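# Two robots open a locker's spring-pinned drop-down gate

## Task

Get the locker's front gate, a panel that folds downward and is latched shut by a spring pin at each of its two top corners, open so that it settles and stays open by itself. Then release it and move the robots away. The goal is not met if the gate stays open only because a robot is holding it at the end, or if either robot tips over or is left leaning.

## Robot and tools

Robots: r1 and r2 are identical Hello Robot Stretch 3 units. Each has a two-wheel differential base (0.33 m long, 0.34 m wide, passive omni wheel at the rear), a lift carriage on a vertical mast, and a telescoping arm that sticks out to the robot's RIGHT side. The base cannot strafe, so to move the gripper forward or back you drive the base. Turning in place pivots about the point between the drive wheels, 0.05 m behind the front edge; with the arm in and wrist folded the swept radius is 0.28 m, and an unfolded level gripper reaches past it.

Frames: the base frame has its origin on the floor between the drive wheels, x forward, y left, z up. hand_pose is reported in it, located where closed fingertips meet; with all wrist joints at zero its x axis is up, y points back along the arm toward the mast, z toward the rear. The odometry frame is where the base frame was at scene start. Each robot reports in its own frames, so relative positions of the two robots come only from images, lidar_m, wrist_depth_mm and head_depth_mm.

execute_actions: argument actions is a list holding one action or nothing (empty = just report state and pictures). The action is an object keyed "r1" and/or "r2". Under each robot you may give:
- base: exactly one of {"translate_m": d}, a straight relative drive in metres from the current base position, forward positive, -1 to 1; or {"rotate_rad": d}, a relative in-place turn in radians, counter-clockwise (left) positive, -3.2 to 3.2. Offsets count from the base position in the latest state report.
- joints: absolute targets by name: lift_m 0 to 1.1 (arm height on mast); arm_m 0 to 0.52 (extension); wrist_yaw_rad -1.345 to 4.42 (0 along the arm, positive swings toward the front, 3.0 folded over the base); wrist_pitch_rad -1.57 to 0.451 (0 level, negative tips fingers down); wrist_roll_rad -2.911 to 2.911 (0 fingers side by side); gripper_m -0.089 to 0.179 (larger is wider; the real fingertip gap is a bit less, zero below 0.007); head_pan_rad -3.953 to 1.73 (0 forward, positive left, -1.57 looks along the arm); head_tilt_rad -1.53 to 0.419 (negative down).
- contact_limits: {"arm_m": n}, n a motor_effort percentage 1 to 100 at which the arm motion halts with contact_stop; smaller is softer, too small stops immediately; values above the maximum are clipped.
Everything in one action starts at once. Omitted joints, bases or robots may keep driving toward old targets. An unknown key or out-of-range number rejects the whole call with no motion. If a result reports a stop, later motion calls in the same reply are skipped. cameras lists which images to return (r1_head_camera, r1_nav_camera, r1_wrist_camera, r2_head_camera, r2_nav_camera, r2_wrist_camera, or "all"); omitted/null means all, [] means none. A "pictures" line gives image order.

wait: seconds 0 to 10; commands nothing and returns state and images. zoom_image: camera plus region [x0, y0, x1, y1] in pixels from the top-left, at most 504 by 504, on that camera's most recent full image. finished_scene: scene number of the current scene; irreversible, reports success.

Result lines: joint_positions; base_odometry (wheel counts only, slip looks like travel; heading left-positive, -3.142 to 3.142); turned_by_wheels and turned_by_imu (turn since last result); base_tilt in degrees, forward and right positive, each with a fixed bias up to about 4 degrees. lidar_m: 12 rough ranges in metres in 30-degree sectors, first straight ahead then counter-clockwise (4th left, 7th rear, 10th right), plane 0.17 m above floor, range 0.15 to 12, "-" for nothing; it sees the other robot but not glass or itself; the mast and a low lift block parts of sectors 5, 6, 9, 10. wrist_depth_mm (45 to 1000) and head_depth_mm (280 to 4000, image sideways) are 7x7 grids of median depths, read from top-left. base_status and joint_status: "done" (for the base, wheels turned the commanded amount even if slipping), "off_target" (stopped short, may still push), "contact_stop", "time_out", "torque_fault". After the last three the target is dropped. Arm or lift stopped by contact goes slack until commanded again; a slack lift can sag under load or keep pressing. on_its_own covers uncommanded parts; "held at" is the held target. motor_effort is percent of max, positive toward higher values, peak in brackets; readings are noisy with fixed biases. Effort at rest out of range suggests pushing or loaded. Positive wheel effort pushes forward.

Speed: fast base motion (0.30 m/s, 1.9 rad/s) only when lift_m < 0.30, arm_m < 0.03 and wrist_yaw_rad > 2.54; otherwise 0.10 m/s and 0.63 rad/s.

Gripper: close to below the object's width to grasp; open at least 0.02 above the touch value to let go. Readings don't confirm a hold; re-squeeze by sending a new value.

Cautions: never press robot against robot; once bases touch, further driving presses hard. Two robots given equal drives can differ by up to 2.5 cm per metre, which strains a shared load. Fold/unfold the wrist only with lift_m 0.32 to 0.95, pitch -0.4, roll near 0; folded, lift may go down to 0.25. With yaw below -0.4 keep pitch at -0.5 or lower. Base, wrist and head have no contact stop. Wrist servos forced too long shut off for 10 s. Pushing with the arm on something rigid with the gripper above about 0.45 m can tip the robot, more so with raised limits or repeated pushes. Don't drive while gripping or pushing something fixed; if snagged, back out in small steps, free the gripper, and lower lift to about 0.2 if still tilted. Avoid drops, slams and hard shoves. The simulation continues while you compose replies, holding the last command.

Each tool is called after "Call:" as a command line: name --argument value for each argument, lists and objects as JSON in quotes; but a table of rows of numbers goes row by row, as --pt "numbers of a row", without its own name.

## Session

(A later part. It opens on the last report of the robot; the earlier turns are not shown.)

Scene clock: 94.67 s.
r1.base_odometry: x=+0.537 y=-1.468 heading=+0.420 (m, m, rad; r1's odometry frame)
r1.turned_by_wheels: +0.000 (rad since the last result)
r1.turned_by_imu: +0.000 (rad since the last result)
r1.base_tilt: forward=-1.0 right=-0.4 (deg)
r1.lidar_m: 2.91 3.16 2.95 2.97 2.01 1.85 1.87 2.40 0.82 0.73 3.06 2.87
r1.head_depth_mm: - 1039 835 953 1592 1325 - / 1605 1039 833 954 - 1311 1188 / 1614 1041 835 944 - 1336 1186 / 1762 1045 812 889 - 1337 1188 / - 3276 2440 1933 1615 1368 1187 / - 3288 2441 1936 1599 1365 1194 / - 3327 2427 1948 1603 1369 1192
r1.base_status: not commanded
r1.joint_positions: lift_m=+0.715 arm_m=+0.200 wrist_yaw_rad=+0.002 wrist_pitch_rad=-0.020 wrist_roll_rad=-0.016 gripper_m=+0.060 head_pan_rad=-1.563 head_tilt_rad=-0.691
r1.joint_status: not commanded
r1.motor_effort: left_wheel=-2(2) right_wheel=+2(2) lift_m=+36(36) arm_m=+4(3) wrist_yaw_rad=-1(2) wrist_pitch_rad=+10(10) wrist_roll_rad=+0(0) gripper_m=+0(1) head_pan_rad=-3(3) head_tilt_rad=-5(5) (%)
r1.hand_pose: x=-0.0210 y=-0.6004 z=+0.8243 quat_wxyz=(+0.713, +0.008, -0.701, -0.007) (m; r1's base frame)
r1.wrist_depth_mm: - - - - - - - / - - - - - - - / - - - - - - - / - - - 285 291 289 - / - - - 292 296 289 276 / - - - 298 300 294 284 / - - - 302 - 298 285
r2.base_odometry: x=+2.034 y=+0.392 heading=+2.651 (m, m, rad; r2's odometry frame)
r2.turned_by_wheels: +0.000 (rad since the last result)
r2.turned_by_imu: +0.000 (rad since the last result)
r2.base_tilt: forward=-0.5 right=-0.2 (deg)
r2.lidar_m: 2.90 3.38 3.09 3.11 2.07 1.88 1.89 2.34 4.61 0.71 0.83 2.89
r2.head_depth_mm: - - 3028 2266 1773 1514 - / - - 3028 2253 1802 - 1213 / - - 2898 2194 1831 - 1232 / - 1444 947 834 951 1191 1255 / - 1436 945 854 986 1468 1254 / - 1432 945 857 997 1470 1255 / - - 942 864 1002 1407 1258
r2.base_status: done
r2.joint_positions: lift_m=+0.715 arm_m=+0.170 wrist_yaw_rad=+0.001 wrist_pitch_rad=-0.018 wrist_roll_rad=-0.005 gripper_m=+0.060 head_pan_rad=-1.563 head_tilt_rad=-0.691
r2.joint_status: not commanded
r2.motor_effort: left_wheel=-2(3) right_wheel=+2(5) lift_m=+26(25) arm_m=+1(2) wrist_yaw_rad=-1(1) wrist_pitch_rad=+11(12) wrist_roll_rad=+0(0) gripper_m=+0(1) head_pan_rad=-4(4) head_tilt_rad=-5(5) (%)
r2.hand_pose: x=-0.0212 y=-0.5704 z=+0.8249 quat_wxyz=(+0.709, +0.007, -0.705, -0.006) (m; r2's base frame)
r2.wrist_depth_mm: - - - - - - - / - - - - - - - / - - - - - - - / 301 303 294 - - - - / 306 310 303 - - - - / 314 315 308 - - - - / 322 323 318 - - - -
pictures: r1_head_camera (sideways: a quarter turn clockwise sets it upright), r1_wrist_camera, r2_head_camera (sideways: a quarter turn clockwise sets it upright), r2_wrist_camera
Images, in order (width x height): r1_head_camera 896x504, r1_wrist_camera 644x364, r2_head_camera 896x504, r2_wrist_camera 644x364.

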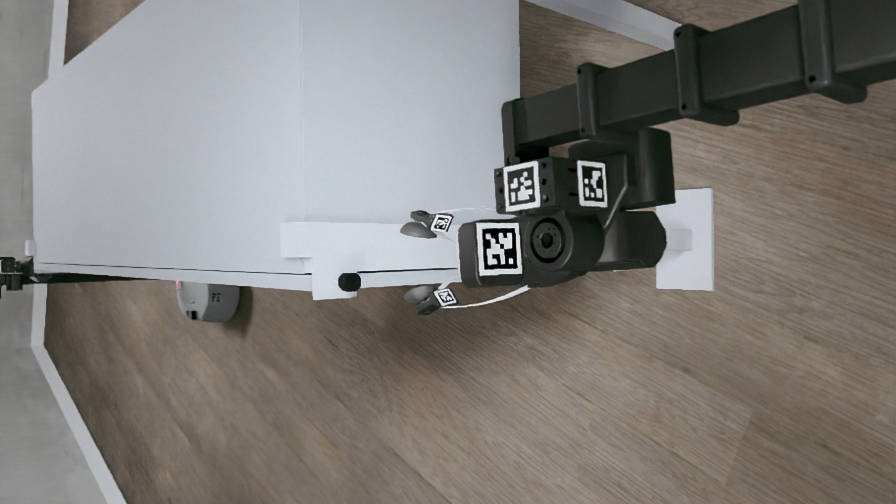

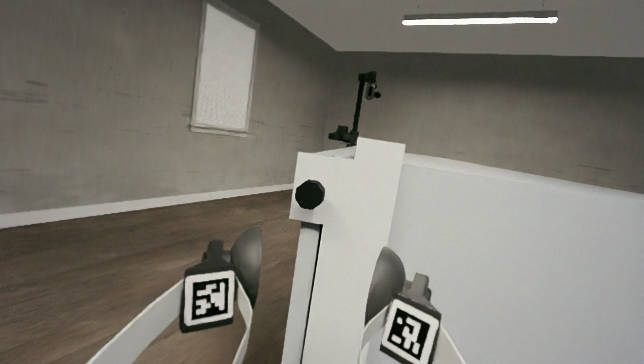

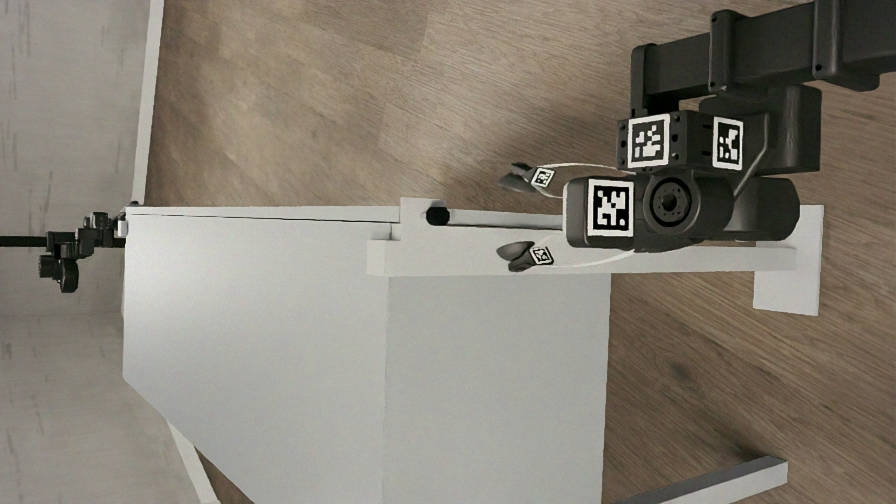

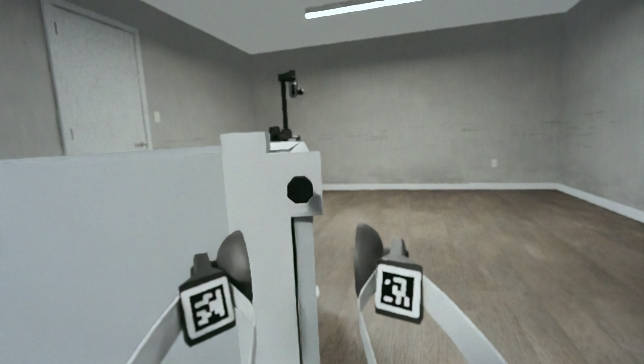

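Call:
execute_actions --actions '[{"r1":{"base":{"translate_m":0.011},"joints":{"lift_m":0.724,"arm_m":0.275}},"r2":{"joints":{"lift_m":0.724,"arm_m":0.25}}}]' --cameras '["r1_wrist_camera","r2_wrist_camera"]'

Scene clock: 105.23 s.
r1.base_odometry: x=+0.547 y=-1.464 heading=+0.420 (m, m, rad; r1's odometry frame)
r1.turned_by_wheels: +0.000 (rad since the last result)
r1.turned_by_imu: +0.000 (rad since the last result)
r1.base_tilt: forward=-1.2 right=-0.3 (deg)
r1.lidar_m: 2.90 3.14 2.94 2.98 2.02 1.86 1.89 2.40 0.83 0.73 3.06 2.86
r1.head_depth_mm: - 1033 835 956 1593 1329 - / 1601 1041 837 933 - 1336 1164 / 1608 1041 835 913 1518 1363 1189 / 1746 1101 815 - 1527 1338 1184 / - 3315 2437 1934 1597 1360 1185 / - 3351 2438 1939 1612 1374 1193 / - 3318 2435 1941 1604 1373 1187
r1.base_status: done
r1.joint_positions: lift_m=+0.724 arm_m=+0.275 wrist_yaw_rad=+0.002 wrist_pitch_rad=-0.020 wrist_roll_rad=-0.016 gripper_m=+0.060 head_pan_rad=-1.563 head_tilt_rad=-0.691
r1.joint_status: all done
r1.motor_effort: left_wheel=-3(5) right_wheel=+2(4) lift_m=+36(38) arm_m=+4(3) wrist_yaw_rad=-1(2) wrist_pitch_rad=+10(10) wrist_roll_rad=+0(0) gripper_m=+1(0) head_pan_rad=-2(3) head_tilt_rad=-6(5) (%)
r1.hand_pose: x=-0.0210 y=-0.6754 z=+0.8334 quat_wxyz=(+0.713, +0.008, -0.701, -0.007) (m; r1's base frame)
r1.wrist_depth_mm: - - - - - - - / - - - - - - - / - - - - - - - / - - - 233 205 419 - / - - - 212 208 217 209 / - - - 226 226 220 212 / - - - 224 - 225 217
r2.base_odometry: x=+2.034 y=+0.392 heading=+2.651 (m, m, rad; r2's odometry frame)
r2.turned_by_wheels: +0.000 (rad since the last result)
r2.turned_by_imu: +0.000 (rad since the last result)
r2.base_tilt: forward=-0.4 right=-0.2 (deg)
r2.lidar_m: 2.90 3.41 3.08 3.12 2.07 1.88 1.89 2.32 4.64 0.71 0.83 2.89
r2.head_depth_mm: - - 3030 2245 1828 1520 - / - - 3012 2250 - 1408 1247 / - - 2854 2240 - 1443 1255 / - 1438 949 825 958 1368 1259 / - 1440 944 852 984 1474 1260 / - 1438 942 860 993 1466 1254 / - - 941 866 1002 1410 1257
r2.base_status: not commanded
r2.joint_positions: lift_m=+0.724 arm_m=+0.250 wrist_yaw_rad=+0.001 wrist_pitch_rad=-0.018 wrist_roll_rad=-0.005 gripper_m=+0.060 head_pan_rad=-1.563 head_tilt_rad=-0.691
r2.joint_status: all done
r2.motor_effort: left_wheel=-2(1) right_wheel=+2(2) lift_m=+27(26) arm_m=+2(5) wrist_yaw_rad=-1(2) wrist_pitch_rad=+11(12) wrist_roll_rad=+0(1) gripper_m=+0(0) head_pan_rad=-3(3) head_tilt_rad=-4(5) (%)
r2.hand_pose: x=-0.0212 y=-0.6504 z=+0.8339 quat_wxyz=(+0.709, +0.007, -0.705, -0.006) (m; r2's base frame)
r2.wrist_depth_mm: - - - - - - - / - - - - - - - / - - - - - - - / 224 227 211 293 - - - / 226 228 214 219 - - - / 230 234 222 - - - - / 235 239 226 240 - - -
pictures: r1_wrist_camera, r2_wrist_camera
Images, in order (width x height): r1_wrist_camera 644x364, r2_wrist_camera 644x364.

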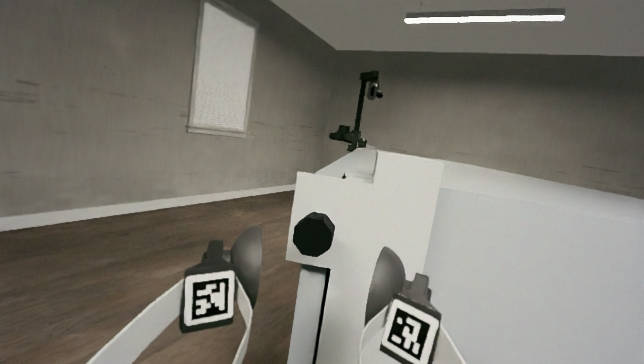

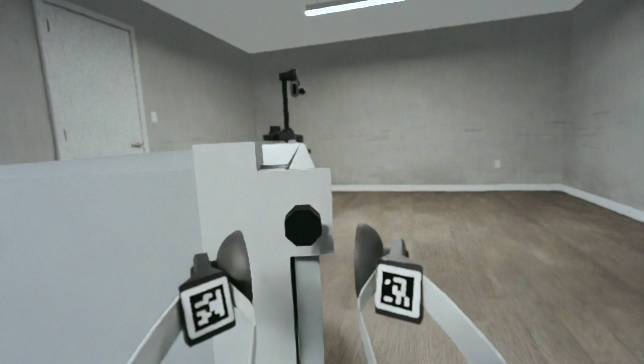

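Call:
execute_actions --actions '[{"r1":{"base":{"translate_m":0.004},"joints":{"lift_m":0.73,"arm_m":0.297}},"r2":{"joints":{"lift_m":0.731,"arm_m":0.275}}}]' --cameras '[]'

Call:
execute_actions --actions '[{"r1":{"joints":{"gripper_m":0.036}},"r2":{"joints":{"gripper_m":0.036}}}]' --cameras '[]'

Call:
execute_actions --actions '[{"r1":{"joints":{"arm_m":0.325},"contact_limits":{"arm_m":9}},"r2":{"joints":{"arm_m":0.305},"contact_limits":{"arm_m":9}}}]' --cameras '["r1_wrist_camera","r2_wrist_camera"]'

Scene clock: 113.63 s.
r1.base_odometry: x=+0.551 y=-1.462 heading=+0.420 (m, m, rad; r1's odometry frame)
r1.turned_by_wheels: +0.000 (rad since the last result)
r1.turned_by_imu: +0.000 (rad since the last result)
r1.base_tilt: forward=-0.9 right=-0.3 (deg)
r1.lidar_m: 2.90 3.15 2.94 2.97 2.03 1.86 1.89 2.42 0.83 0.73 3.05 2.86
r1.head_depth_mm: - 1035 834 955 1593 1337 - / 1603 1036 836 934 - 1334 1165 / 1604 1041 834 - 1551 1360 1192 / 1764 1104 814 - 1490 1341 1184 / - 3294 2427 1930 1596 1363 1185 / - 3298 2450 1930 1602 1366 1193 / - 3317 2461 1946 1608 1372 1193
r1.base_status: done
r1.joint_positions: lift_m=+0.730 arm_m=+0.297 wrist_yaw_rad=+0.002 wrist_pitch_rad=-0.020 wrist_roll_rad=-0.016 gripper_m=+0.060 head_pan_rad=-1.563 head_tilt_rad=-0.691
r1.joint_status: all done
r1.motor_effort: left_wheel=-2(4) right_wheel=+2(6) lift_m=+37(36) arm_m=+4(3) wrist_yaw_rad=-2(3) wrist_pitch_rad=+10(10) wrist_roll_rad=+0(0) gripper_m=+1(0) head_pan_rad=-3(3) head_tilt_rad=-6(5) (%)
r1.hand_pose: x=-0.0210 y=-0.6974 z=+0.8394 quat_wxyz=(+0.713, +0.008, -0.701, -0.007) (m; r1's base frame)
r1.wrist_depth_mm: - - - - - - - / - - - - - - - / - - - - - - - / - - - 502 182 535 - / - - - 190 185 196 192 / - - - 194 202 199 192 / - - - 207 - 202 195
r2.base_odometry: x=+2.034 y=+0.392 heading=+2.651 (m, m, rad; r2's odometry frame)
r2.turned_by_wheels: +0.000 (rad since the last result)
r2.turned_by_imu: +0.000 (rad since the last result)
r2.base_tilt: forward=-0.4 right=-0.2 (deg)
r2.lidar_m: 2.91 3.40 3.09 3.10 2.07 1.89 1.89 2.33 4.61 0.71 0.83 2.89
r2.head_depth_mm: - - 3013 2250 1845 - - / - - 3016 2249 - 1436 1257 / - - 2875 2278 - 1459 1262 / - 1443 946 824 964 1388 1257 / - 1432 946 852 985 1470 1255 / - 1423 944 861 995 1473 1257 / - - 940 865 1003 1407 1257
r2.base_status: not commanded
r2.joint_positions: lift_m=+0.731 arm_m=+0.275 wrist_yaw_rad=+0.001 wrist_pitch_rad=-0.018 wrist_roll_rad=-0.005 gripper_m=+0.060 head_pan_rad=-1.563 head_tilt_rad=-0.691
r2.joint_status: all done
r2.motor_effort: left_wheel=-2(1) right_wheel=+1(2) lift_m=+26(27) arm_m=+2(0) wrist_yaw_rad=-2(1) wrist_pitch_rad=+11(11) wrist_roll_rad=+0(0) gripper_m=+0(0) head_pan_rad=-3(4) head_tilt_rad=-4(5) (%)
r2.hand_pose: x=-0.0212 y=-0.6754 z=+0.8409 quat_wxyz=(+0.709, +0.007, -0.705, -0.006) (m; r2's base frame)
r2.wrist_depth_mm: - - - - - - - / - - - - - - - / - - - - - - - / 259 222 185 393 - - - / 200 204 188 191 - - - / 206 208 194 206 - - - / 210 212 199 217 - - -
pictures: none
No camera images: the call's "cameras" was empty. Leave "cameras" out to get every camera's image.

Scene clock: 114.37 s.
r1.base_odometry: x=+0.551 y=-1.462 heading=+0.420 (m, m, rad; r1's odometry frame)
r1.turned_by_wheels: +0.000 (rad since the last result)
r1.turned_by_imu: +0.000 (rad since the last result)
r1.base_tilt: forward=-1.1 right=-0.4 (deg)
r1.lidar_m: 2.90 3.14 2.94 2.98 2.02 1.86 1.89 2.41 0.83 0.73 3.08 2.86
r1.head_depth_mm: - 1037 834 956 1589 1337 - / 1611 1039 836 937 - 1329 1167 / 1613 1045 834 - 1564 1360 1183 / 1750 1098 814 - 1488 1334 1185 / - 3288 2414 1936 1598 1360 1187 / - 3306 2458 1934 1605 1362 1190 / - 3321 2458 1940 1602 1373 1192
r1.base_status: not commanded
r1.joint_positions: lift_m=+0.730 arm_m=+0.297 wrist_yaw_rad=+0.002 wrist_pitch_rad=-0.020 wrist_roll_rad=-0.016 gripper_m=+0.036 head_pan_rad=-1.563 head_tilt_rad=-0.691
r1.joint_status: all done
r1.motor_effort: left_wheel=-2(3) right_wheel=+1(2) lift_m=+36(36) arm_m=+3(3) wrist_yaw_rad=-1(1) wrist_pitch_rad=+10(10) wrist_roll_rad=+0(0) gripper_m=+0(83) head_pan_rad=-2(3) head_tilt_rad=-5(5) (%)
r1.hand_pose: x=-0.0210 y=-0.6974 z=+0.8394 quat_wxyz=(+0.713, +0.008, -0.701, -0.007) (m; r1's base frame)
r1.wrist_depth_mm: - - - - - - - / - - - - - - - / - - - - - - - / - - - 510 183 538 - / - - - 190 185 195 191 / - - - 196 188 198 192 / - - - 209 207 202 196
r2.base_odometry: x=+2.034 y=+0.392 heading=+2.651 (m, m, rad; r2's odometry frame)
r2.turned_by_wheels: +0.000 (rad since the last result)
r2.turned_by_imu: +0.000 (rad since the last result)
r2.base_tilt: forward=-0.5 right=-0.2 (deg)
r2.lidar_m: 2.90 3.38 3.08 3.11 2.07 1.88 1.90 2.33 4.64 0.71 0.83 2.89
r2.head_depth_mm: - - 3039 2258 1846 - - / - - 3038 2247 - 1436 1255 / - - 2883 2239 - 1451 1260 / - 1445 947 826 959 1379 1257 / - 1439 946 853 984 1473 1262 / - 1428 943 858 995 1471 1258 / - - 939 867 1004 1401 1258
r2.base_status: not commanded
r2.joint_positions: lift_m=+0.731 arm_m=+0.275 wrist_yaw_rad=+0.001 wrist_pitch_rad=-0.018 wrist_roll_rad=-0.005 gripper_m=+0.036 head_pan_rad=-1.563 head_tilt_rad=-0.691
r2.joint_status: all done
r2.motor_effort: left_wheel=-2(1) right_wheel=+2(2) lift_m=+26(26) arm_m=+2(3) wrist_yaw_rad=-1(2) wrist_pitch_rad=+12(11) wrist_roll_rad=+0(0) gripper_m=+0(92) head_pan_rad=-3(4) head_tilt_rad=-5(4) (%)
r2.hand_pose: x=-0.0212 y=-0.6754 z=+0.8409 quat_wxyz=(+0.709, +0.007, -0.705, -0.006) (m; r2's base frame)
r2.wrist_depth_mm: - - - - - - - / - - - - - - - / - - - - - - - / 258 221 185 398 - - - / 202 204 189 191 - - - / 205 208 - 197 - - - / 210 213 198 222 - - -
pictures: none
No camera images: the call's "cameras" was empty. Leave "cameras" out to get every camera's image.

Scene clock: 115.63 s.
r1.base_odometry: x=+0.551 y=-1.462 heading=+0.420 (m, m, rad; r1's odometry frame)
r1.turned_by_wheels: +0.000 (rad since the last result)
r1.turned_by_imu: +0.000 (rad since the last result)
r1.base_tilt: forward=-1.1 right=-0.4 (deg)
r1.lidar_m: 2.90 3.15 2.94 2.97 2.02 1.86 1.89 2.42 0.83 0.73 3.05 2.86
r1.head_depth_mm: - 1035 836 958 1622 1331 - / 1610 1040 835 934 - 1329 1165 / 1604 1041 833 - 1557 1363 1188 / 1741 1103 813 - 1528 1333 1188 / - 3284 2428 1932 1603 1362 1191 / - 3290 2453 1935 1598 1369 1186 / - 3315 2447 1936 1606 1368 1192
r1.base_status: not commanded
r1.joint_positions: lift_m=+0.730 arm_m=+0.310 wrist_yaw_rad=-0.006 wrist_pitch_rad=-0.022 wrist_roll_rad=-0.016 gripper_m=+0.036 head_pan_rad=-1.563 head_tilt_rad=-0.692
r1.joint_status: arm_m contact_stop (moved +0.014 of +0.028)
r1.on_its_own: arm_m is slack since a contact_stop, until your next command for it (your +0.325 is given up)
r1.motor_effort: left_wheel=-2(5) right_wheel=+2(4) lift_m=+35(36) arm_m=+0(7) wrist_yaw_rad=+5(7) wrist_pitch_rad=+11(12) wrist_roll_rad=+0(0) gripper_m=+1(1) head_pan_rad=-3(3) head_tilt_rad=-4(5) (%)
r1.contact_limits: arm_m 9 (drawing in: default 18, maximum 30; extending or still: default 26, maximum 42)
r1.hand_pose: x=-0.0231 y=-0.7110 z=+0.8389 quat_wxyz=(+0.713, +0.006, -0.701, -0.010) (m; r1's base frame)
r1.wrist_depth_mm: - - - - - - - / - - - - - - - / - - - - - - - / - - - 324 169 519 - / - - - 176 171 184 179 / - - - 178 175 187 180 / - - - 195 194 191 184
r2.base_odometry: x=+2.034 y=+0.392 heading=+2.651 (m, m, rad; r2's odometry frame)
r2.turned_by_wheels: +0.000 (rad since the last result)
r2.turned_by_imu: +0.000 (rad since the last result)
r2.base_tilt: forward=-0.5 right=-0.2 (deg)
r2.lidar_m: 2.91 3.40 3.09 3.13 2.07 1.88 1.90 2.33 4.62 0.71 0.83 2.88
r2.head_depth_mm: - - 3014 2248 1830 - - / - - 3039 2272 - 1473 1260 / - - 2886 2330 - 1474 1263 / - 1440 951 827 960 1399 1254 / - 1437 947 854 987 1473 1257 / - 1429 944 860 998 1468 1260 / - - 942 865 1001 1401 1254
r2.base_status: not commanded
r2.joint_positions: lift_m=+0.731 arm_m=+0.286 wrist_yaw_rad=+0.005 wrist_pitch_rad=-0.020 wrist_roll_rad=-0.005 gripper_m=+0.036 head_pan_rad=-1.563 head_tilt_rad=-0.692
r2.joint_status: arm_m contact_stop (moved +0.012 of +0.030)
r2.on_its_own: arm_m is slack since a contact_stop, until your next command for it (your +0.305 is given up)
r2.motor_effort: left_wheel=-2(2) right_wheel=+2(3) lift_m=+26(26) arm_m=-1(9) wrist_yaw_rad=-5(7) wrist_pitch_rad=+12(14) wrist_roll_rad=+0(0) gripper_m=-2(1) head_pan_rad=-3(3) head_tilt_rad=-4(4) (%)
r2.contact_limits: arm_m 9 (drawing in: default 24, maximum 38; extending or still: default 29, maximum 49)
r2.hand_pose: x=-0.0203 y=-0.6872 z=+0.8404 quat_wxyz=(+0.709, +0.009, -0.705, -0.006) (m; r2's base frame)
r2.wrist_depth_mm: - - - - - - - / - - - - - - - / - - - - - - - / 252 208 174 371 - - - / 190 192 177 179 - - - / 194 197 - 185 - - - / 199 202 186 200 - - -
pictures: r1_wrist_camera, r2_wrist_camera
Images, in order (width x height): r1_wrist_camera 644x364, r2_wrist_camera 644x364.

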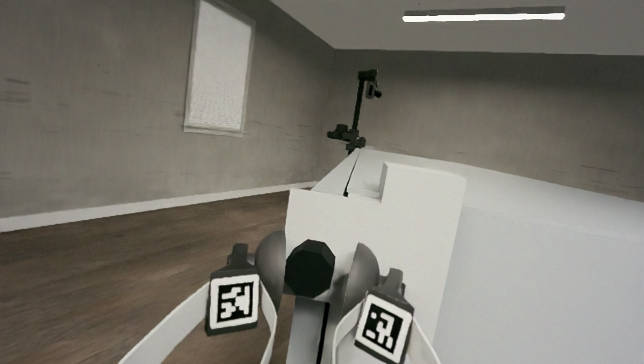

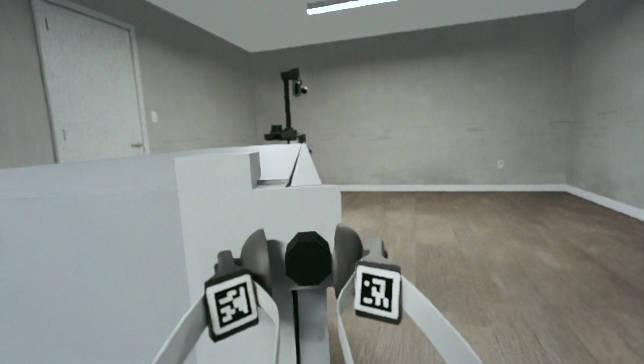

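This matches the scene 1 grasp pose. Closing, then pulling.

Call:
execute_actions --actions '[{"r1":{"joints":{"gripper_m":-0.06}},"r2":{"joints":{"gripper_m":-0.02}}}]' --cameras '[]'

Call:
execute_actions --actions '[{"r1":{"joints":{"arm_m":0.293}},"r2":{"joints":{"arm_m":0.269}}}]' --cameras '["r1_head_camera","r1_wrist_camera","r2_head_camera","r2_wrist_camera"]'

Scene clock: 123.47 s.
r1.base_odometry: x=+0.551 y=-1.462 heading=+0.420 (m, m, rad; r1's odometry frame)
r1.turned_by_wheels: +0.000 (rad since the last result)
r1.turned_by_imu: +0.000 (rad since the last result)
r1.base_tilt: forward=-1.1 right=-0.1 (deg)
r1.lidar_m: 2.89 3.15 2.94 2.97 2.02 1.86 1.89 2.41 0.83 0.73 3.08 2.86
r1.head_depth_mm: - 1029 834 960 1616 1337 - / 1587 1033 836 933 - 1324 1163 / 1602 1037 834 - 1564 1356 1186 / 1747 1098 811 - 1506 1338 1189 / - 3257 2416 1932 1600 1361 1189 / - 3295 2429 1946 1607 1365 1193 / - 3283 2427 1933 1605 1367 1192
r1.base_status: not commanded
r1.joint_positions: lift_m=+0.730 arm_m=+0.311 wrist_yaw_rad=+0.003 wrist_pitch_rad=-0.023 wrist_roll_rad=-0.016 gripper_m=-0.055 head_pan_rad=-1.563 head_tilt_rad=-0.693
r1.joint_status: gripper_m off_target (ended at -0.055, target -0.060)
r1.on_its_own: arm_m is slack since a contact_stop, until your next command for it (your +0.325 is given up)
r1.motor_effort: left_wheel=+2(6) right_wheel=-2(3) lift_m=+36(35) arm_m=+1(2) wrist_yaw_rad=-4(5) wrist_pitch_rad=+11(12) wrist_roll_rad=+0(0) gripper_m=-26(100) head_pan_rad=-3(2) head_tilt_rad=-5(5) (%)
r1.hand_pose: x=-0.0207 y=-0.7113 z=+0.8386 quat_wxyz=(+0.713, +0.009, -0.701, -0.007) (m; r1's base frame)
r1.wrist_depth_mm: - - - - - - - / - - - - - - - / - - - - - - - / - - - 311 169 492 - / - - - 175 169 182 178 / - - - 142 173 185 179 / - - - 194 176 188 180
r2.base_odometry: x=+2.034 y=+0.392 heading=+2.651 (m, m, rad; r2's odometry frame)
r2.turned_by_wheels: +0.000 (rad since the last result)
r2.turned_by_imu: +0.000 (rad since the last result)
r2.base_tilt: forward=-0.4 right=-0.2 (deg)
r2.lidar_m: 2.91 3.41 3.09 3.12 2.07 1.88 1.89 2.32 4.63 0.71 0.83 2.89
r2.head_depth_mm: - - 3023 2212 1831 - - / - - 2971 2269 - 1481 1262 / - - 2879 2317 - 1470 1260 / - 1444 945 824 963 1402 1259 / - 1440 944 856 989 1465 1259 / - 1433 941 860 995 1475 1256 / - - 941 866 1004 1401 1253
r2.base_status: not commanded
r2.joint_positions: lift_m=+0.731 arm_m=+0.285 wrist_yaw_rad=+0.002 wrist_pitch_rad=-0.020 wrist_roll_rad=-0.005 gripper_m=-0.015 head_pan_rad=-1.563 head_tilt_rad=-0.692
r2.joint_status: gripper_m off_target (ended at -0.015, target -0.020)
r2.on_its_own: arm_m is slack since a contact_stop, until your next command for it (your +0.305 is given up)
r2.motor_effort: left_wheel=-3(4) right_wheel=+6(6) lift_m=+27(26) arm_m=-2(0) wrist_yaw_rad=-3(6) wrist_pitch_rad=+13(13) wrist_roll_rad=+0(0) gripper_m=-26(99) head_pan_rad=-3(3) head_tilt_rad=-4(4) (%)
r2.hand_pose: x=-0.0209 y=-0.6852 z=+0.8404 quat_wxyz=(+0.709, +0.008, -0.705, -0.006) (m; r2's base frame)
r2.wrist_depth_mm: - - - - - - - / - - - - - - - / - - - - - - - / 251 208 175 383 - - - / 192 195 178 180 - - - / 195 199 182 186 - - - / 201 204 189 219 - - -
pictures: none
No camera images: the call's "cameras" was empty. Leave "cameras" out to get every camera's image.

Scene clock: 124.53 s.
r1.base_odometry: x=+0.551 y=-1.462 heading=+0.420 (m, m, rad; r1's odometry frame)
r1.turned_by_wheels: +0.000 (rad since the last result)
r1.turned_by_imu: +0.000 (rad since the last result)
r1.base_tilt: forward=-0.9 right=-0.4 (deg)
r1.lidar_m: 2.90 3.13 2.94 2.98 2.02 1.86 1.89 2.41 0.83 0.73 3.06 2.86
r1.head_depth_mm: - 1031 835 955 1608 1336 - / 1591 1029 835 933 - 1337 1167 / 1599 1039 836 - 1554 1359 1184 / 1753 1093 811 - 1483 1333 1186 / - 3292 2446 1929 1595 1362 1185 / - 3322 2421 1941 1602 1367 1187 / - 3267 2426 1925 1605 1365 1185
r1.base_status: not commanded
r1.joint_positions: lift_m=+0.730 arm_m=+0.294 wrist_yaw_rad=+0.004 wrist_pitch_rad=-0.023 wrist_roll_rad=-0.016 gripper_m=-0.052 head_pan_rad=-1.563 head_tilt_rad=-0.693
r1.joint_status: all done
r1.on_its_own: gripper_m is held at -0.053, not at your -0.060, by its stall guard, which is still easing
r1.motor_effort: left_wheel=+1(4) right_wheel=-1(3) lift_m=+35(36) arm_m=-5(12) wrist_yaw_rad=-4(3) wrist_pitch_rad=+11(11) wrist_roll_rad=+0(0) gripper_m=-25(27) head_pan_rad=-2(3) head_tilt_rad=-4(4) (%)
r1.hand_pose: x=-0.0204 y=-0.6942 z=+0.8385 quat_wxyz=(+0.713, +0.010, -0.701, -0.007) (m; r1's base frame)
r1.wrist_depth_mm: - - - - - - - / - - - - - - - / - - - - - - - / - - - 460 185 483 - / - - - 192 187 198 192 / - - - - 191 201 195 / - - - 214 209 206 198
r2.base_odometry: x=+2.034 y=+0.392 heading=+2.651 (m, m, rad; r2's odometry frame)
r2.turned_by_wheels: +0.000 (rad since the last result)
r2.turned_by_imu: +0.000 (rad since the last result)
r2.base_tilt: forward=-0.4 right=-0.2 (deg)
r2.lidar_m: 2.91 3.42 3.09 3.11 2.07 1.88 1.89 2.33 4.63 0.71 0.82 2.89
r2.head_depth_mm: - - 3007 2223 1830 - - / - - 2998 2231 - 1445 1265 / - - 2847 2271 - 1443 1261 / - 1428 945 825 961 1386 1256 / - 1435 943 853 988 1475 1254 / - 1425 943 858 992 1472 1254 / - - 941 865 1002 1399 1252
r2.base_status: not commanded
r2.joint_positions: lift_m=+0.731 arm_m=+0.270 wrist_yaw_rad=-0.003 wrist_pitch_rad=-0.019 wrist_roll_rad=-0.005 gripper_m=-0.016 head_pan_rad=-1.563 head_tilt_rad=-0.692
r2.joint_status: all done
r2.motor_effort: left_wheel=-1(4) right_wheel=+1(6) lift_m=+26(26) arm_m=-8(12) wrist_yaw_rad=+2(9) wrist_pitch_rad=+12(12) wrist_roll_rad=+0(0) gripper_m=-20(26) head_pan_rad=-4(5) head_tilt_rad=-4(5) (%)
r2.hand_pose: x=-0.0222 y=-0.6703 z=+0.8405 quat_wxyz=(+0.709, +0.006, -0.705, -0.008) (m; r2's base frame)
r2.wrist_depth_mm: - - - - - - - / - - - - - - - / - - - - - - - / 250 214 189 - - - - / 204 208 193 194 - - - / 210 212 196 210 - - - / 214 217 204 217 - - -
pictures: r1_head_camera (sideways: a quarter turn clockwise sets it upright), r1_wrist_camera, r2_head_camera (sideways: a quarter turn clockwise sets it upright), r2_wrist_camera
Images, in order (width x height): r1_head_camera 896x504, r1_wrist_camera 644x364, r2_head_camera 896x504, r2_wrist_camera 644x364.

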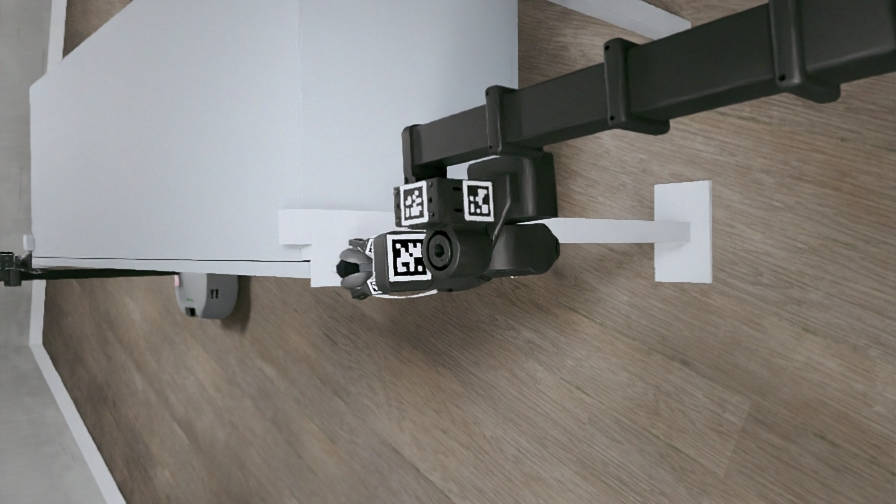

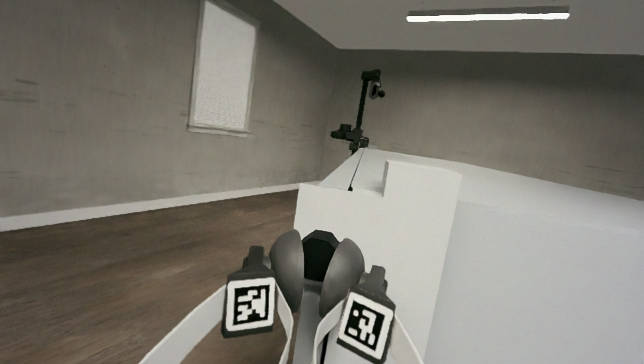

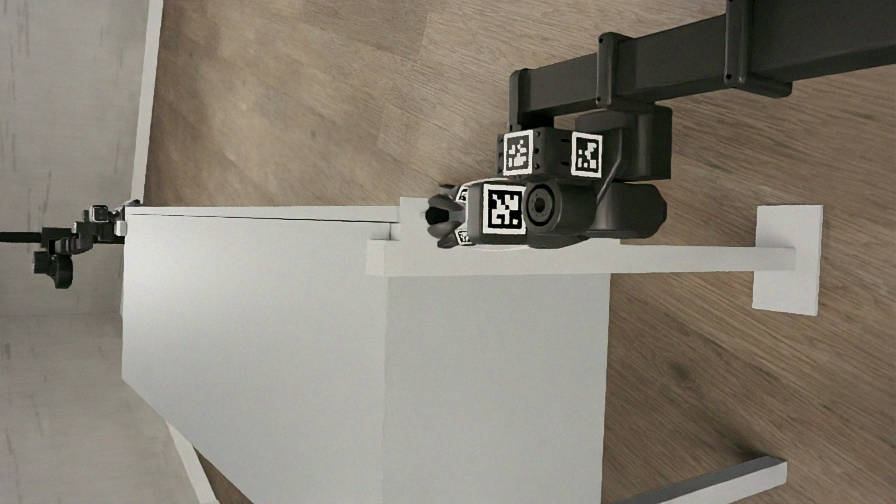

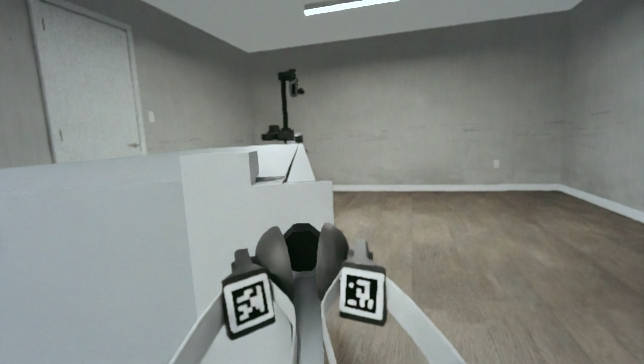

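Call:
execute_actions --actions '[{"r1":{"joints":{"arm_m":0.286}},"r2":{"joints":{"arm_m":0.262}}}]' --cameras '["r1_head_camera","r1_wrist_camera","r2_head_camera","r2_wrist_camera"]'

Scene clock: 129.00 s.
r1.base_odometry: x=+0.551 y=-1.462 heading=+0.420 (m, m, rad; r1's odometry frame)
r1.turned_by_wheels: +0.000 (rad since the last result)
r1.turned_by_imu: +0.000 (rad since the last result)
r1.base_tilt: forward=-1.2 right=-0.5 (deg)
r1.lidar_m: 2.90 3.15 2.94 2.97 2.03 1.86 1.89 2.41 0.83 0.73 3.08 2.86
r1.head_depth_mm: - 1030 836 955 1609 1332 - / 1595 1034 834 933 - 1329 1165 / 1604 1040 836 - 1532 1361 1182 / 1747 1092 813 - 1510 1333 1192 / - 3277 2441 1924 1592 1367 1188 / - 3284 2429 1939 1599 1360 1191 / - 3308 2455 1942 1604 1365 1192
r1.base_status: not commanded
r1.joint_positions: lift_m=+0.730 arm_m=+0.286 wrist_yaw_rad=+0.004 wrist_pitch_rad=-0.023 wrist_roll_rad=-0.016 gripper_m=-0.043 head_pan_rad=-1.563 head_tilt_rad=-0.693
r1.joint_status: all done
r1.on_its_own: gripper_m is held at -0.044, not at your -0.060, by its stall guard, which is not easing now
r1.motor_effort: left_wheel=+2(0) right_wheel=-1(1) lift_m=+35(35) arm_m=-4(6) wrist_yaw_rad=-4(4) wrist_pitch_rad=+11(11) wrist_roll_rad=+0(0) gripper_m=-20(21) head_pan_rad=-3(3) head_tilt_rad=-4(5) (%)
r1.hand_pose: x=-0.0204 y=-0.6871 z=+0.8385 quat_wxyz=(+0.713, +0.010, -0.701, -0.007) (m; r1's base frame)
r1.wrist_depth_mm: - - - - - - - / - - - - - - - / - - - - - - - / - - - 464 192 492 - / - - - 200 195 205 199 / - - - - 199 209 200 / - - - 222 218 212 205
r2.base_odometry: x=+2.034 y=+0.392 heading=+2.651 (m, m, rad; r2's odometry frame)
r2.turned_by_wheels: +0.000 (rad since the last result)
r2.turned_by_imu: +0.000 (rad since the last result)
r2.base_tilt: forward=-0.4 right=-0.2 (deg)
r2.lidar_m: 2.91 3.38 3.09 3.11 2.07 1.88 1.90 2.33 4.65 0.71 0.82 2.89
r2.head_depth_mm: - - 3002 2243 1837 - - / - - 3016 2245 - 1439 1257 / - - 2858 2239 - 1440 1256 / - 1438 945 824 961 1363 1259 / - 1430 941 856 986 1466 1258 / - 1431 941 859 994 1471 1258 / - - 942 867 1001 1398 1254
r2.base_status: not commanded
r2.joint_positions: lift_m=+0.731 arm_m=+0.263 wrist_yaw_rad=-0.003 wrist_pitch_rad=-0.019 wrist_roll_rad=-0.005 gripper_m=-0.016 head_pan_rad=-1.563 head_tilt_rad=-0.692
r2.joint_status: all done
r2.motor_effort: left_wheel=-1(1) right_wheel=+1(1) lift_m=+26(26) arm_m=-7(9) wrist_yaw_rad=+2(3) wrist_pitch_rad=+12(13) wrist_roll_rad=+0(0) gripper_m=-18(19) head_pan_rad=-4(4) head_tilt_rad=-4(4) (%)
r2.hand_pose: x=-0.0222 y=-0.6633 z=+0.8405 quat_wxyz=(+0.709, +0.006, -0.705, -0.008) (m; r2's base frame)
r2.wrist_depth_mm: - - - - - - - / - - - - - - - / - - - - - - - / 252 217 196 - - - - / 212 215 201 203 - - - / 216 220 205 - - - - / 222 225 213 664 - - -
pictures: r1_head_camera (sideways: a quarter turn clockwise sets it upright), r1_wrist_camera, r2_head_camera (sideways: a quarter turn clockwise sets it upright), r2_wrist_camera
Images, in order (width x height): r1_head_camera 896x504, r1_wrist_camera 644x364, r2_head_camera 896x504, r2_wrist_camera 644x364.

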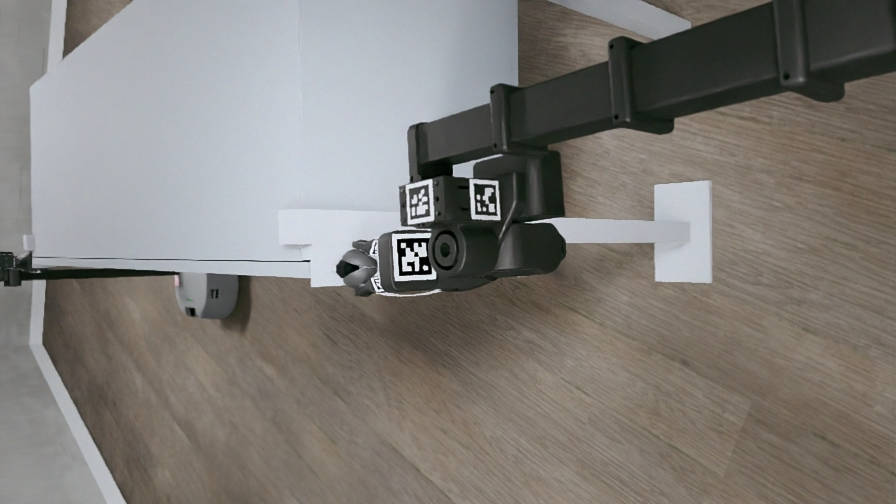

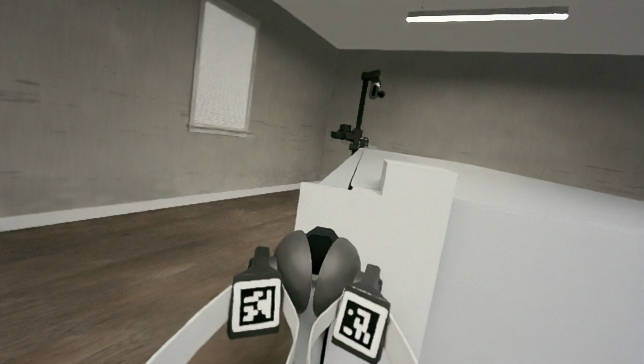

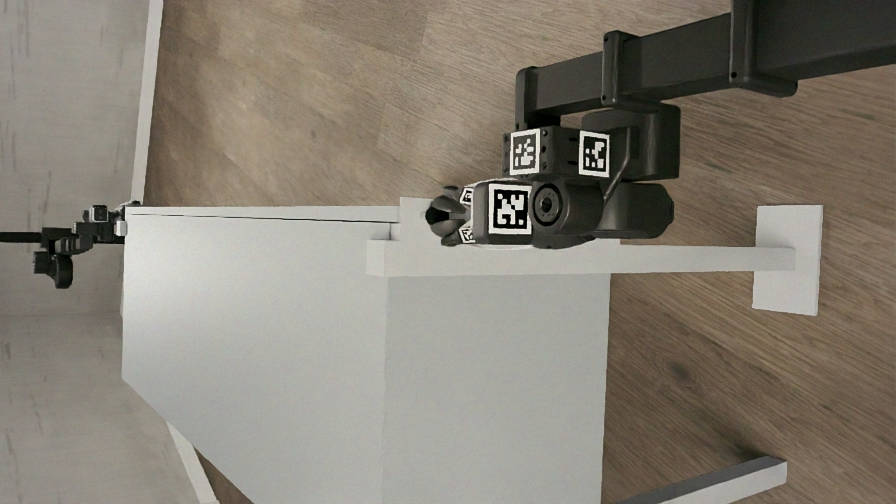

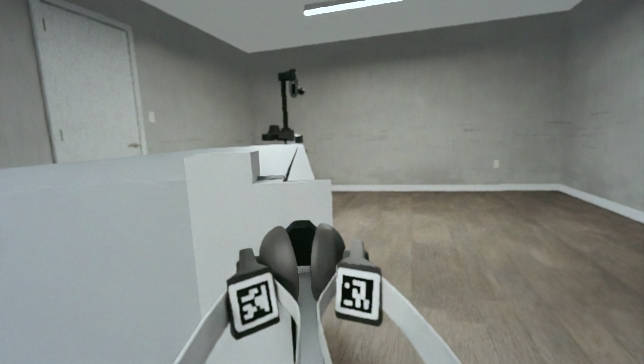

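Call:
execute_actions --actions '[{"r1":{"joints":{"gripper_m":0.055,"arm_m":0.27,"lift_m":0.738}},"r2":{"joints":{"gripper_m":0.055,"arm_m":0.246,"lift_m":0.74}}}]' --cameras '[]'

Call:
execute_actions --actions '[{"r1":{"joints":{"gripper_m":0.036,"arm_m":0.297}},"r2":{"joints":{"gripper_m":0.036,"arm_m":0.274}}}]' --cameras '[]'

Call:
execute_actions --actions '[{"r1":{"joints":{"arm_m":0.325},"contact_limits":{"arm_m":9}},"r2":{"joints":{"arm_m":0.305},"contact_limits":{"arm_m":9}}}]' --cameras '["r1_wrist_camera","r2_wrist_camera"]'

Scene clock: 143.67 s.
r1.base_odometry: x=+0.551 y=-1.462 heading=+0.420 (m, m, rad; r1's odometry frame)
r1.turned_by_wheels: +0.000 (rad since the last result)
r1.turned_by_imu: +0.000 (rad since the last result)
r1.base_tilt: forward=-1.1 right=-0.3 (deg)
r1.lidar_m: 2.89 3.14 2.94 2.98 2.03 1.86 1.88 2.41 0.83 0.73 3.07 2.86
r1.head_depth_mm: - 1032 837 960 1628 1334 - / 1598 1034 835 925 - 1325 1163 / 1603 1037 835 905 1540 1363 1184 / 1743 1098 813 - 1519 1332 1187 / - 3283 2429 1933 1599 1368 1186 / - 3306 2446 1922 1602 1358 1190 / - 3310 2438 1931 1599 1363 1191
r1.base_status: not commanded
r1.joint_positions: lift_m=+0.738 arm_m=+0.270 wrist_yaw_rad=-0.001 wrist_pitch_rad=-0.021 wrist_roll_rad=-0.016 gripper_m=+0.055 head_pan_rad=-1.563 head_tilt_rad=-0.693
r1.joint_status: all done
r1.motor_effort: left_wheel=+0(2) right_wheel=+1(2) lift_m=+36(38) arm_m=-2(8) wrist_yaw_rad=+1(5) wrist_pitch_rad=+10(18) wrist_roll_rad=+0(0) gripper_m=+1(87) head_pan_rad=-3(4) head_tilt_rad=-4(5) (%)
r1.hand_pose: x=-0.0218 y=-0.6709 z=+0.8469 quat_wxyz=(+0.713, +0.007, -0.701, -0.008) (m; r1's base frame)
r1.wrist_depth_mm: - - - - - - - / - - - - - - - / - - - - - - - / - - - - 250 674 - / - - - 216 212 222 217 / - - - 223 231 226 218 / - - - 237 233 230 221
r2.base_odometry: x=+2.034 y=+0.392 heading=+2.651 (m, m, rad; r2's odometry frame)
r2.turned_by_wheels: +0.000 (rad since the last result)
r2.turned_by_imu: +0.000 (rad since the last result)
r2.base_tilt: forward=-0.4 right=-0.2 (deg)
r2.lidar_m: 2.91 3.39 3.08 3.11 2.07 1.88 1.89 2.32 4.65 0.70 0.83 2.89
r2.head_depth_mm: - - 3026 2229 1829 - - / - - 3018 2240 - 1435 1259 / - - 2863 2223 - 1436 1259 / - 1442 947 823 970 1362 1259 / - 1431 943 853 986 1470 1257 / - 1425 942 859 997 1471 1257 / - - 942 863 1003 1396 1255
r2.base_status: not commanded
r2.joint_positions: lift_m=+0.740 arm_m=+0.246 wrist_yaw_rad=-0.002 wrist_pitch_rad=-0.019 wrist_roll_rad=-0.005 gripper_m=+0.055 head_pan_rad=-1.563 head_tilt_rad=-0.692
r2.joint_status: all done
r2.motor_effort: left_wheel=-2(1) right_wheel=+1(1) lift_m=+26(32) arm_m=-4(8) wrist_yaw_rad=+2(4) wrist_pitch_rad=+12(20) wrist_roll_rad=+0(0) gripper_m=+0(99) head_pan_rad=-3(4) head_tilt_rad=-4(4) (%)
r2.hand_pose: x=-0.0220 y=-0.6470 z=+0.8495 quat_wxyz=(+0.709, +0.006, -0.705, -0.008) (m; r2's base frame)
r2.wrist_depth_mm: - - - - - - - / - - - - - - - / - - - - - - - / 359 303 216 - - - - / 229 232 218 220 - - - / 233 238 - 771 - - - / 240 242 228 722 - - -
pictures: none
No camera images: the call's "cameras" was empty. Leave "cameras" out to get every camera's image.

Scene clock: 144.83 s.
r1.base_odometry: x=+0.551 y=-1.462 heading=+0.420 (m, m, rad; r1's odometry frame)
r1.turned_by_wheels: +0.000 (rad since the last result)
r1.turned_by_imu: +0.000 (rad since the last result)
r1.base_tilt: forward=-1.0 right=-0.4 (deg)
r1.lidar_m: 2.89 3.14 2.94 2.97 2.03 1.86 1.89 2.41 0.83 0.73 3.07 2.86
r1.head_depth_mm: - 1035 837 961 1626 1339 - / 1598 1038 836 936 - 1330 1163 / 1594 1036 834 - 1557 1360 1185 / 1761 1099 812 - 1481 1332 1190 / - 3278 2421 1933 1594 1370 1186 / - 3225 2432 1916 1604 1368 1182 / - 3353 2442 1936 1607 1364 1188
r1.base_status: not commanded
r1.joint_positions: lift_m=+0.738 arm_m=+0.297 wrist_yaw_rad=-0.001 wrist_pitch_rad=-0.021 wrist_roll_rad=-0.016 gripper_m=+0.036 head_pan_rad=-1.563 head_tilt_rad=-0.693
r1.joint_status: all done
r1.motor_effort: left_wheel=-1(0) right_wheel=+0(0) lift_m=+37(37) arm_m=+3(4) wrist_yaw_rad=+1(1) wrist_pitch_rad=+10(10) wrist_roll_rad=+0(0) gripper_m=+0(75) head_pan_rad=-3(3) head_tilt_rad=-4(3) (%)
r1.hand_pose: x=-0.0218 y=-0.6974 z=+0.8470 quat_wxyz=(+0.713, +0.007, -0.701, -0.008) (m; r1's base frame)
r1.wrist_depth_mm: - - - - - - - / - - - - - - - / - - - - - - - / - - - - 246 684 - / - - - 191 185 198 209 / - - - 167 188 199 193 / - - - 210 207 203 195
r2.base_odometry: x=+2.034 y=+0.392 heading=+2.651 (m, m, rad; r2's odometry frame)
r2.turned_by_wheels: +0.000 (rad since the last result)
r2.turned_by_imu: +0.000 (rad since the last result)
r2.base_tilt: forward=-0.4 right=-0.2 (deg)
r2.lidar_m: 2.90 3.40 3.09 3.13 2.07 1.88 1.89 2.33 4.62 0.71 0.83 2.89
r2.head_depth_mm: - - 3037 2253 1834 - - / - - 3009 2320 - 1464 1254 / - - 2857 2326 - 1470 1258 / - 1436 943 829 963 1384 1260 / - 1433 943 851 987 1471 1255 / - 1435 945 859 996 1467 1256 / - - 941 865 1003 1396 1257
r2.base_status: not commanded
r2.joint_positions: lift_m=+0.740 arm_m=+0.274 wrist_yaw_rad=-0.002 wrist_pitch_rad=-0.019 wrist_roll_rad=-0.005 gripper_m=+0.036 head_pan_rad=-1.563 head_tilt_rad=-0.692
r2.joint_status: all done
r2.motor_effort: left_wheel=-1(1) right_wheel=+1(1) lift_m=+27(26) arm_m=+2(6) wrist_yaw_rad=+1(2) wrist_pitch_rad=+12(12) wrist_roll_rad=+0(0) gripper_m=+0(81) head_pan_rad=-4(4) head_tilt_rad=-5(3) (%)
r2.hand_pose: x=-0.0219 y=-0.6744 z=+0.8496 quat_wxyz=(+0.709, +0.006, -0.705, -0.008) (m; r2's base frame)
r2.wrist_depth_mm: - - - - - - - / - - - - - - - / - - - - - - - / 358 303 188 - - - - / 202 204 189 191 - - - / 205 208 - 196 - - - / 211 214 200 235 - - -
pictures: none
No camera images: the call's "cameras" was empty. Leave "cameras" out to get every camera's image.

Scene clock: 146.10 s.
r1.base_odometry: x=+0.551 y=-1.462 heading=+0.420 (m, m, rad; r1's odometry frame)
r1.turned_by_wheels: +0.000 (rad since the last result)
r1.turned_by_imu: +0.000 (rad since the last result)
r1.base_tilt: forward=-1.0 right=-0.4 (deg)
r1.lidar_m: 2.90 3.16 2.93 2.97 2.02 1.86 1.89 2.42 0.83 0.73 3.07 2.86
r1.head_depth_mm: - 1033 836 961 1630 1334 - / 1595 1035 834 935 - 1329 1165 / 1603 1039 837 - 1573 1362 1190 / 1768 1091 805 - 1508 1333 1192 / - 3289 2412 1935 1594 1355 1186 / - 3283 2446 1931 1606 1368 1187 / - 3324 2449 1941 1605 1363 1192
r1.base_status: not commanded
r1.joint_positions: lift_m=+0.738 arm_m=+0.310 wrist_yaw_rad=-0.007 wrist_pitch_rad=-0.023 wrist_roll_rad=-0.016 gripper_m=+0.036 head_pan_rad=-1.563 head_tilt_rad=-0.693
r1.joint_status: arm_m contact_stop (moved +0.014 of +0.028)
r1.on_its_own: arm_m is slack since a contact_stop, until your next command for it (your +0.325 is given up)
r1.motor_effort: left_wheel=-3(4) right_wheel=+2(4) lift_m=+34(36) arm_m=+0(7) wrist_yaw_rad=+6(8) wrist_pitch_rad=+11(13) wrist_roll_rad=+0(0) gripper_m=-1(0) head_pan_rad=-4(3) head_tilt_rad=-5(5) (%)
r1.contact_limits: arm_m 9 (drawing in: default 18, maximum 30; extending or still: default 26, maximum 42)
r1.hand_pose: x=-0.0233 y=-0.7109 z=+0.8466 quat_wxyz=(+0.713, +0.006, -0.701, -0.011) (m; r1's base frame)
r1.wrist_depth_mm: - - - - - - - / - - - - - - - / - - - - - - - / - - - - 241 654 - / - - - 178 171 186 206 / - - - 146 174 188 181 / - - - 196 194 191 184
r2.base_odometry: x=+2.034 y=+0.392 heading=+2.651 (m, m, rad; r2's odometry frame)
r2.turned_by_wheels: +0.000 (rad since the last result)
r2.turned_by_imu: +0.000 (rad since the last result)
r2.base_tilt: forward=-0.4 right=-0.2 (deg)
r2.lidar_m: 2.91 3.40 3.09 3.12 2.07 1.88 1.89 2.33 4.63 0.71 0.83 2.89
r2.head_depth_mm: - - 3047 2236 1832 - - / - - 3025 2318 - 1473 1261 / - - 2862 2265 - 1478 1259 / - 1434 947 827 970 1404 1260 / - 1436 943 854 985 1469 1260 / - 1430 942 857 996 1472 1258 / - - 942 866 1005 1398 1253
r2.base_status: not commanded
r2.joint_positions: lift_m=+0.740 arm_m=+0.287 wrist_yaw_rad=+0.004 wrist_pitch_rad=-0.021 wrist_roll_rad=-0.005 gripper_m=+0.036 head_pan_rad=-1.563 head_tilt_rad=-0.692
r2.joint_status: arm_m contact_stop (moved +0.013 of +0.031)
r2.on_its_own: arm_m is slack since a contact_stop, until your next command for it (your +0.305 is given up)
r2.motor_effort: left_wheel=-2(2) right_wheel=+2(2) lift_m=+26(27) arm_m=-1(9) wrist_yaw_rad=-5(6) wrist_pitch_rad=+13(14) wrist_roll_rad=+0(0) gripper_m=-1(1) head_pan_rad=-4(4) head_tilt_rad=-4(5) (%)
r2.contact_limits: arm_m 9 (drawing in: default 24, maximum 38; extending or still: default 29, maximum 49)
r2.hand_pose: x=-0.0205 y=-0.6872 z=+0.8491 quat_wxyz=(+0.709, +0.009, -0.705, -0.006) (m; r2's base frame)
r2.wrist_depth_mm: - - - - - - - / - - - - - - - / - - - - - - - / 352 296 175 - - - - / 190 193 178 180 - - - / 194 197 - 147 - - - / 198 202 186 202 - - -
pictures: r1_wrist_camera, r2_wrist_camera
Images, in order (width x height): r1_wrist_camera 644x364, r2_wrist_camera 644x364.

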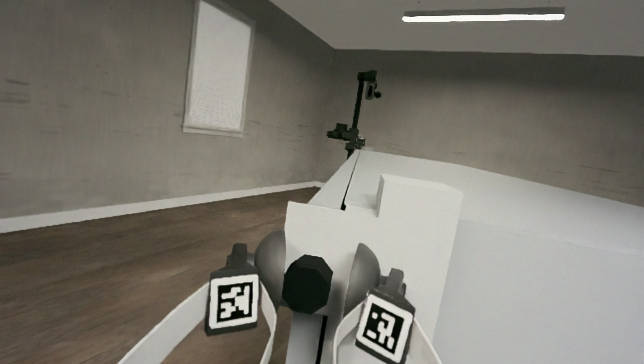

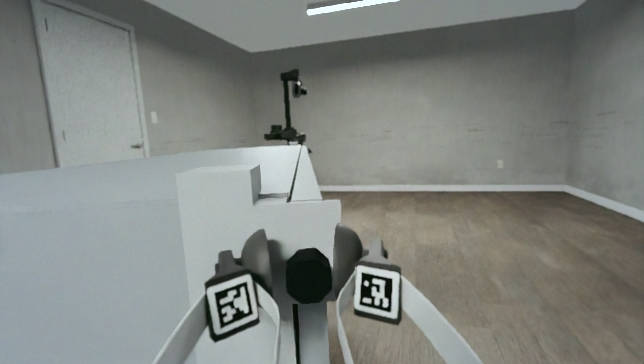

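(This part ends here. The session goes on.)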